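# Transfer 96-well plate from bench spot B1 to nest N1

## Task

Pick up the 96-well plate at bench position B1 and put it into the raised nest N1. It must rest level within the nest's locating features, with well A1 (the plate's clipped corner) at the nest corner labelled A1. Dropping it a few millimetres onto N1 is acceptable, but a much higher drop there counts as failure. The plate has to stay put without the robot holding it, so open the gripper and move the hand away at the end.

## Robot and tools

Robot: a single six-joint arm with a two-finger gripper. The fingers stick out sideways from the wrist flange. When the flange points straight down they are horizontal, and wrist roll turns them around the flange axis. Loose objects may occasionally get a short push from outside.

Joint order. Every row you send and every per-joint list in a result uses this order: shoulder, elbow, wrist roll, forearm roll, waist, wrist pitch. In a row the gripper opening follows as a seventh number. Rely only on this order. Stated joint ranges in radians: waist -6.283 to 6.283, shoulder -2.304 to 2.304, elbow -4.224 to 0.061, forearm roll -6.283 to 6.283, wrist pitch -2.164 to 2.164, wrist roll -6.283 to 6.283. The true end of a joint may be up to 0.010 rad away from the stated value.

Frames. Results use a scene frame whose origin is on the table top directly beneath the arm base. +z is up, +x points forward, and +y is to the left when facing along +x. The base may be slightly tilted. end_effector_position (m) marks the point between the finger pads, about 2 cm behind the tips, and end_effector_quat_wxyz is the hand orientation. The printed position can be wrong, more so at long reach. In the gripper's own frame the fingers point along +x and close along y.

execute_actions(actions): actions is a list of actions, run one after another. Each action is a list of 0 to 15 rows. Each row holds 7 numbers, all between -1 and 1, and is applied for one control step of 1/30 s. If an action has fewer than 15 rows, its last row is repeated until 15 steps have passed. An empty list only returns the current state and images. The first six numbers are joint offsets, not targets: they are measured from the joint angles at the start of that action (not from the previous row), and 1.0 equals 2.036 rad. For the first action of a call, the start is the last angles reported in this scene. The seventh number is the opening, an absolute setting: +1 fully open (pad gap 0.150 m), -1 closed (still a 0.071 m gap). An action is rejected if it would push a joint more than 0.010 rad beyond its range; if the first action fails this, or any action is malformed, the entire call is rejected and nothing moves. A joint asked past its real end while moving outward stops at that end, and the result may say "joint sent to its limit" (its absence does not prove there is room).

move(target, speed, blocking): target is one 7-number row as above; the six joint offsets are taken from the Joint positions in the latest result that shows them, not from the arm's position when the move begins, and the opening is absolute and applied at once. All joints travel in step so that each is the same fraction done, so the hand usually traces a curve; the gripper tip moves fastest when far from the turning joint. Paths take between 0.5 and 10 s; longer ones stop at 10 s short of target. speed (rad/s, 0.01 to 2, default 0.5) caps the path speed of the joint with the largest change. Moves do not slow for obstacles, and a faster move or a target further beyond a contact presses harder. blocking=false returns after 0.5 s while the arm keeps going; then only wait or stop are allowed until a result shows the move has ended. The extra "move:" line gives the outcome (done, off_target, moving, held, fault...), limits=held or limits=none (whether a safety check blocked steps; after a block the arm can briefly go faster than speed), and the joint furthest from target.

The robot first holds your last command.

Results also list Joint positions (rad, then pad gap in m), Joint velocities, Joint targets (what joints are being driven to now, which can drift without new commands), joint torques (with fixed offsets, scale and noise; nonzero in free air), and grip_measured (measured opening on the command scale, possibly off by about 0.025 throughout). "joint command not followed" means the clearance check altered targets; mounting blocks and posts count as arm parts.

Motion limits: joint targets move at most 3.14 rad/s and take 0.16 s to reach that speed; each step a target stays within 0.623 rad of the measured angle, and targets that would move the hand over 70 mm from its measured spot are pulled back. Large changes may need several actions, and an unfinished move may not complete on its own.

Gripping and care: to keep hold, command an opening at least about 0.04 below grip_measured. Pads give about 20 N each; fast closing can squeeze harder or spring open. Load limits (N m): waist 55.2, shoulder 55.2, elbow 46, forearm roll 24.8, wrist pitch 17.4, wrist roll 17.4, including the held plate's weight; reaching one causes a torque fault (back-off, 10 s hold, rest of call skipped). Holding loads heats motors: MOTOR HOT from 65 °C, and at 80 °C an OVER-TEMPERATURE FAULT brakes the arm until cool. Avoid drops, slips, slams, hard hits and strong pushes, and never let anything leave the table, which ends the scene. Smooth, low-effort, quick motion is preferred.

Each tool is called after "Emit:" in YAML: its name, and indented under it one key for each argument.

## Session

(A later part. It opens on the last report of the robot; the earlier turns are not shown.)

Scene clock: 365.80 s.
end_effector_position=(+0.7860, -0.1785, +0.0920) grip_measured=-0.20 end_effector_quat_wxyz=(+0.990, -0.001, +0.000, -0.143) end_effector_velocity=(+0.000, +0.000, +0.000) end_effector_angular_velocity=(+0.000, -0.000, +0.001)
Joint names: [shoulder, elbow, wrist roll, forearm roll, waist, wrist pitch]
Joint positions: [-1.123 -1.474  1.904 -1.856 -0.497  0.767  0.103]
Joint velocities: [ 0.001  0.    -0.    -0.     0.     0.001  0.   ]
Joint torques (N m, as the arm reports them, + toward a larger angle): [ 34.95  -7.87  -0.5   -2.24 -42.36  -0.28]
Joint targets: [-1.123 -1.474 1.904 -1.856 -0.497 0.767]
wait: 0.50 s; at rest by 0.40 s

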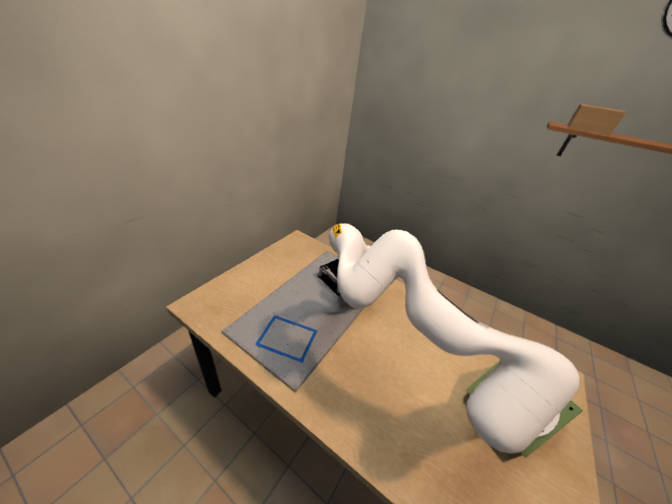

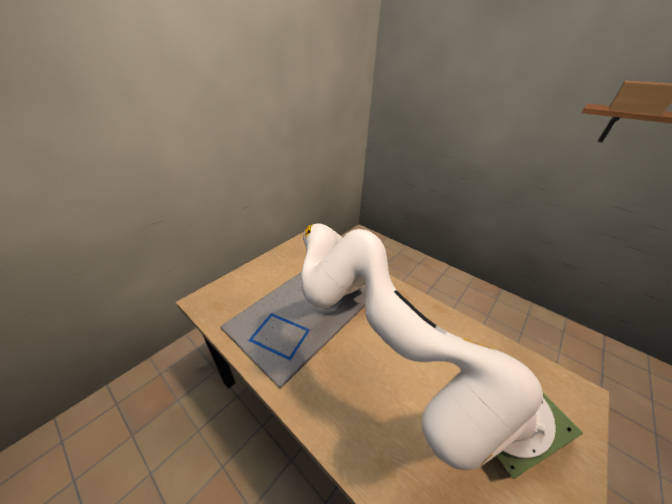

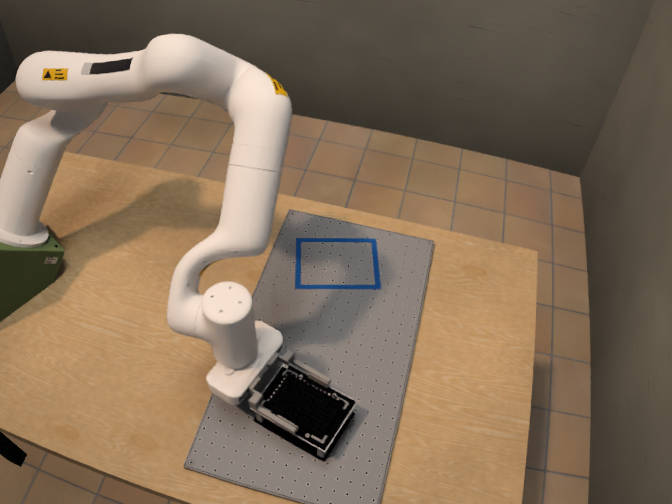

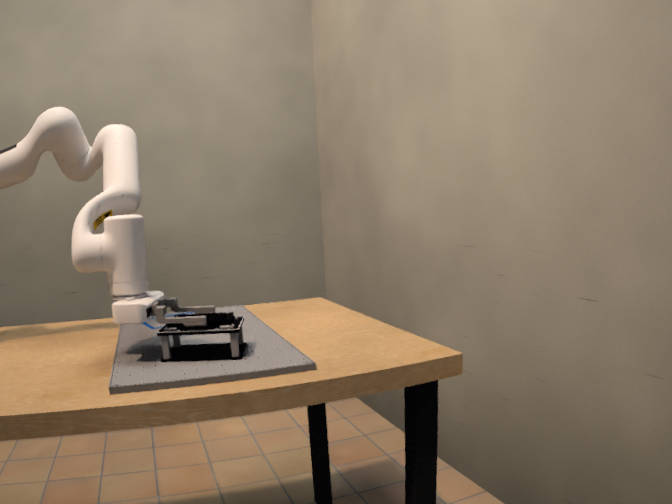

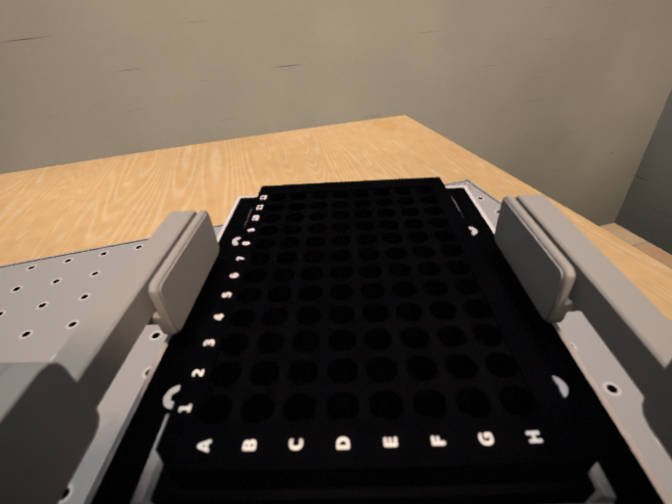

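Emit:
move:
  target: [0.133, 0.211, -0.113, 0.038, -0.045, -0.008, -0.2]
  speed: 0.6

Emit:
zoom_image:
  camera: "cam_low"
  region: [150, 300, 255, 345]

Emit:
zoom_image:
  camera: "cam_wrist"
  region: [200, 180, 520, 480]

Scene clock: 372.47 s.
end_effector_position=(+0.6788, -0.1384, +0.1660) grip_measured=-0.20 end_effector_quat_wxyz=(+0.990, -0.001, +0.002, -0.143) end_effector_velocity=(-0.000, +0.000, +0.001) end_effector_angular_velocity=(-0.001, -0.000, +0.000)
Joint names: [shoulder, elbow, wrist roll, forearm roll, waist, wrist pitch]
Joint positions: [-0.853 -1.045  1.674 -1.779 -0.589  0.751  0.103]
Joint velocities: [ 0.003  0.003 -0.001  0.    -0.001 -0.001  0.   ]
Joint torques (N m, as the arm reports them, + toward a larger angle): [ 28.55  -6.45  -0.67  -2.44 -35.3   -0.18]
Joint targets: [-0.852 -1.044 1.674 -1.779 -0.589 0.751]
move: done; limits=none; farthest joint: the waist, 0.000 radians from its target (0.091 radians at the start)

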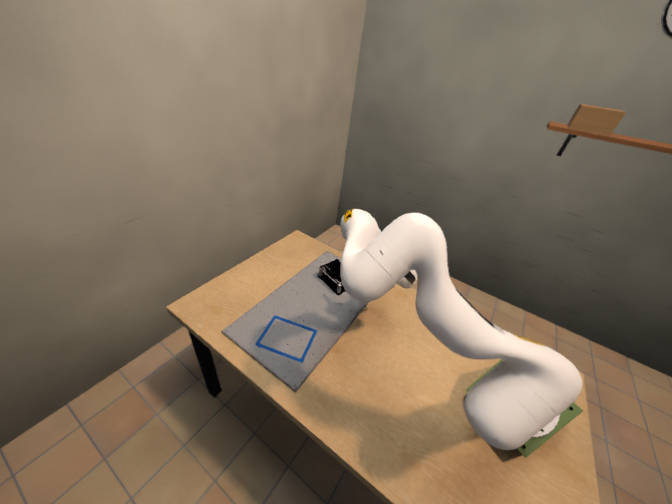

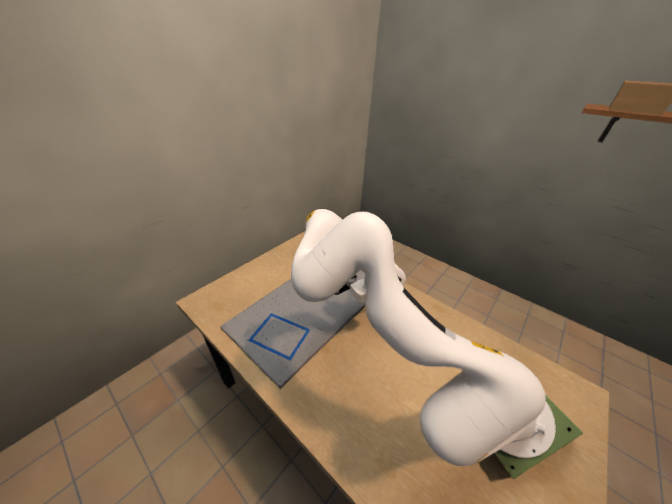

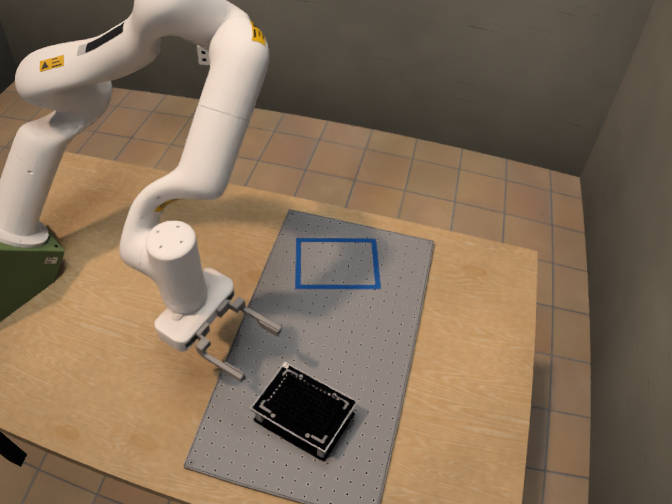

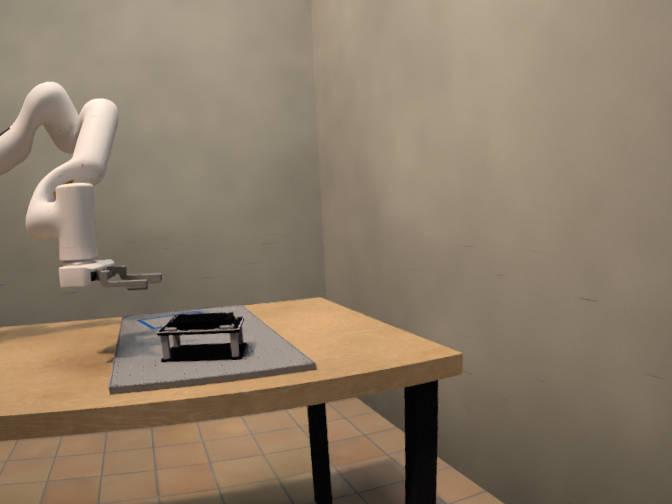

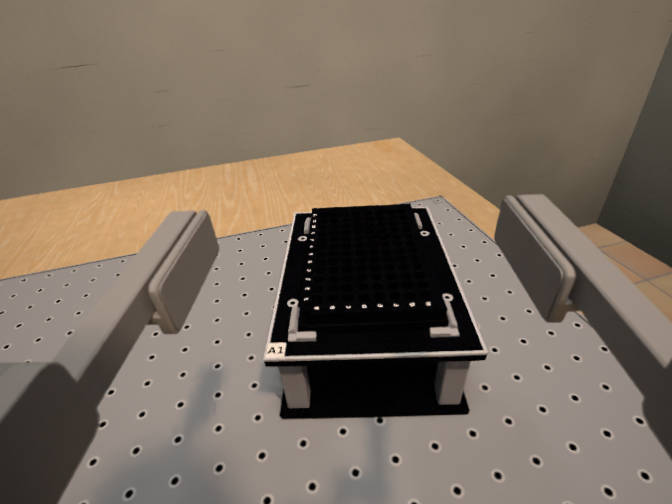

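Region (150, 300, 255, 345) of cam_low's 672x504 image, scaled by 4.800, with more detail than that image has; it fills the top 216 rows of this view, and the rest is white.

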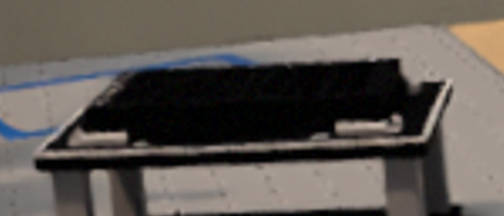

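Region (200, 180, 520, 480) of cam_wrist's 672x504 image, scaled by 1.575, with more detail than that image has; it fills the top 472 rows of this view, and the rest is white.

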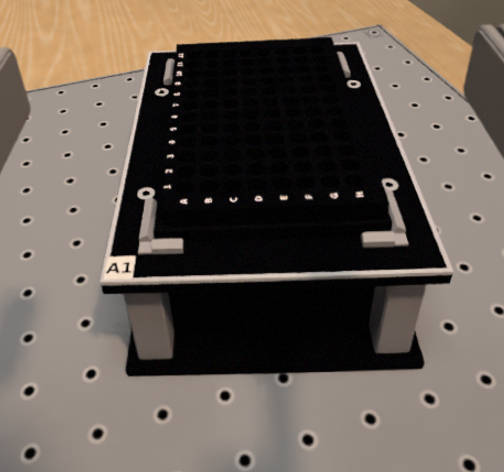

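Emit:
finished_scene:
  scene: 1

The scene is finished: the task was done.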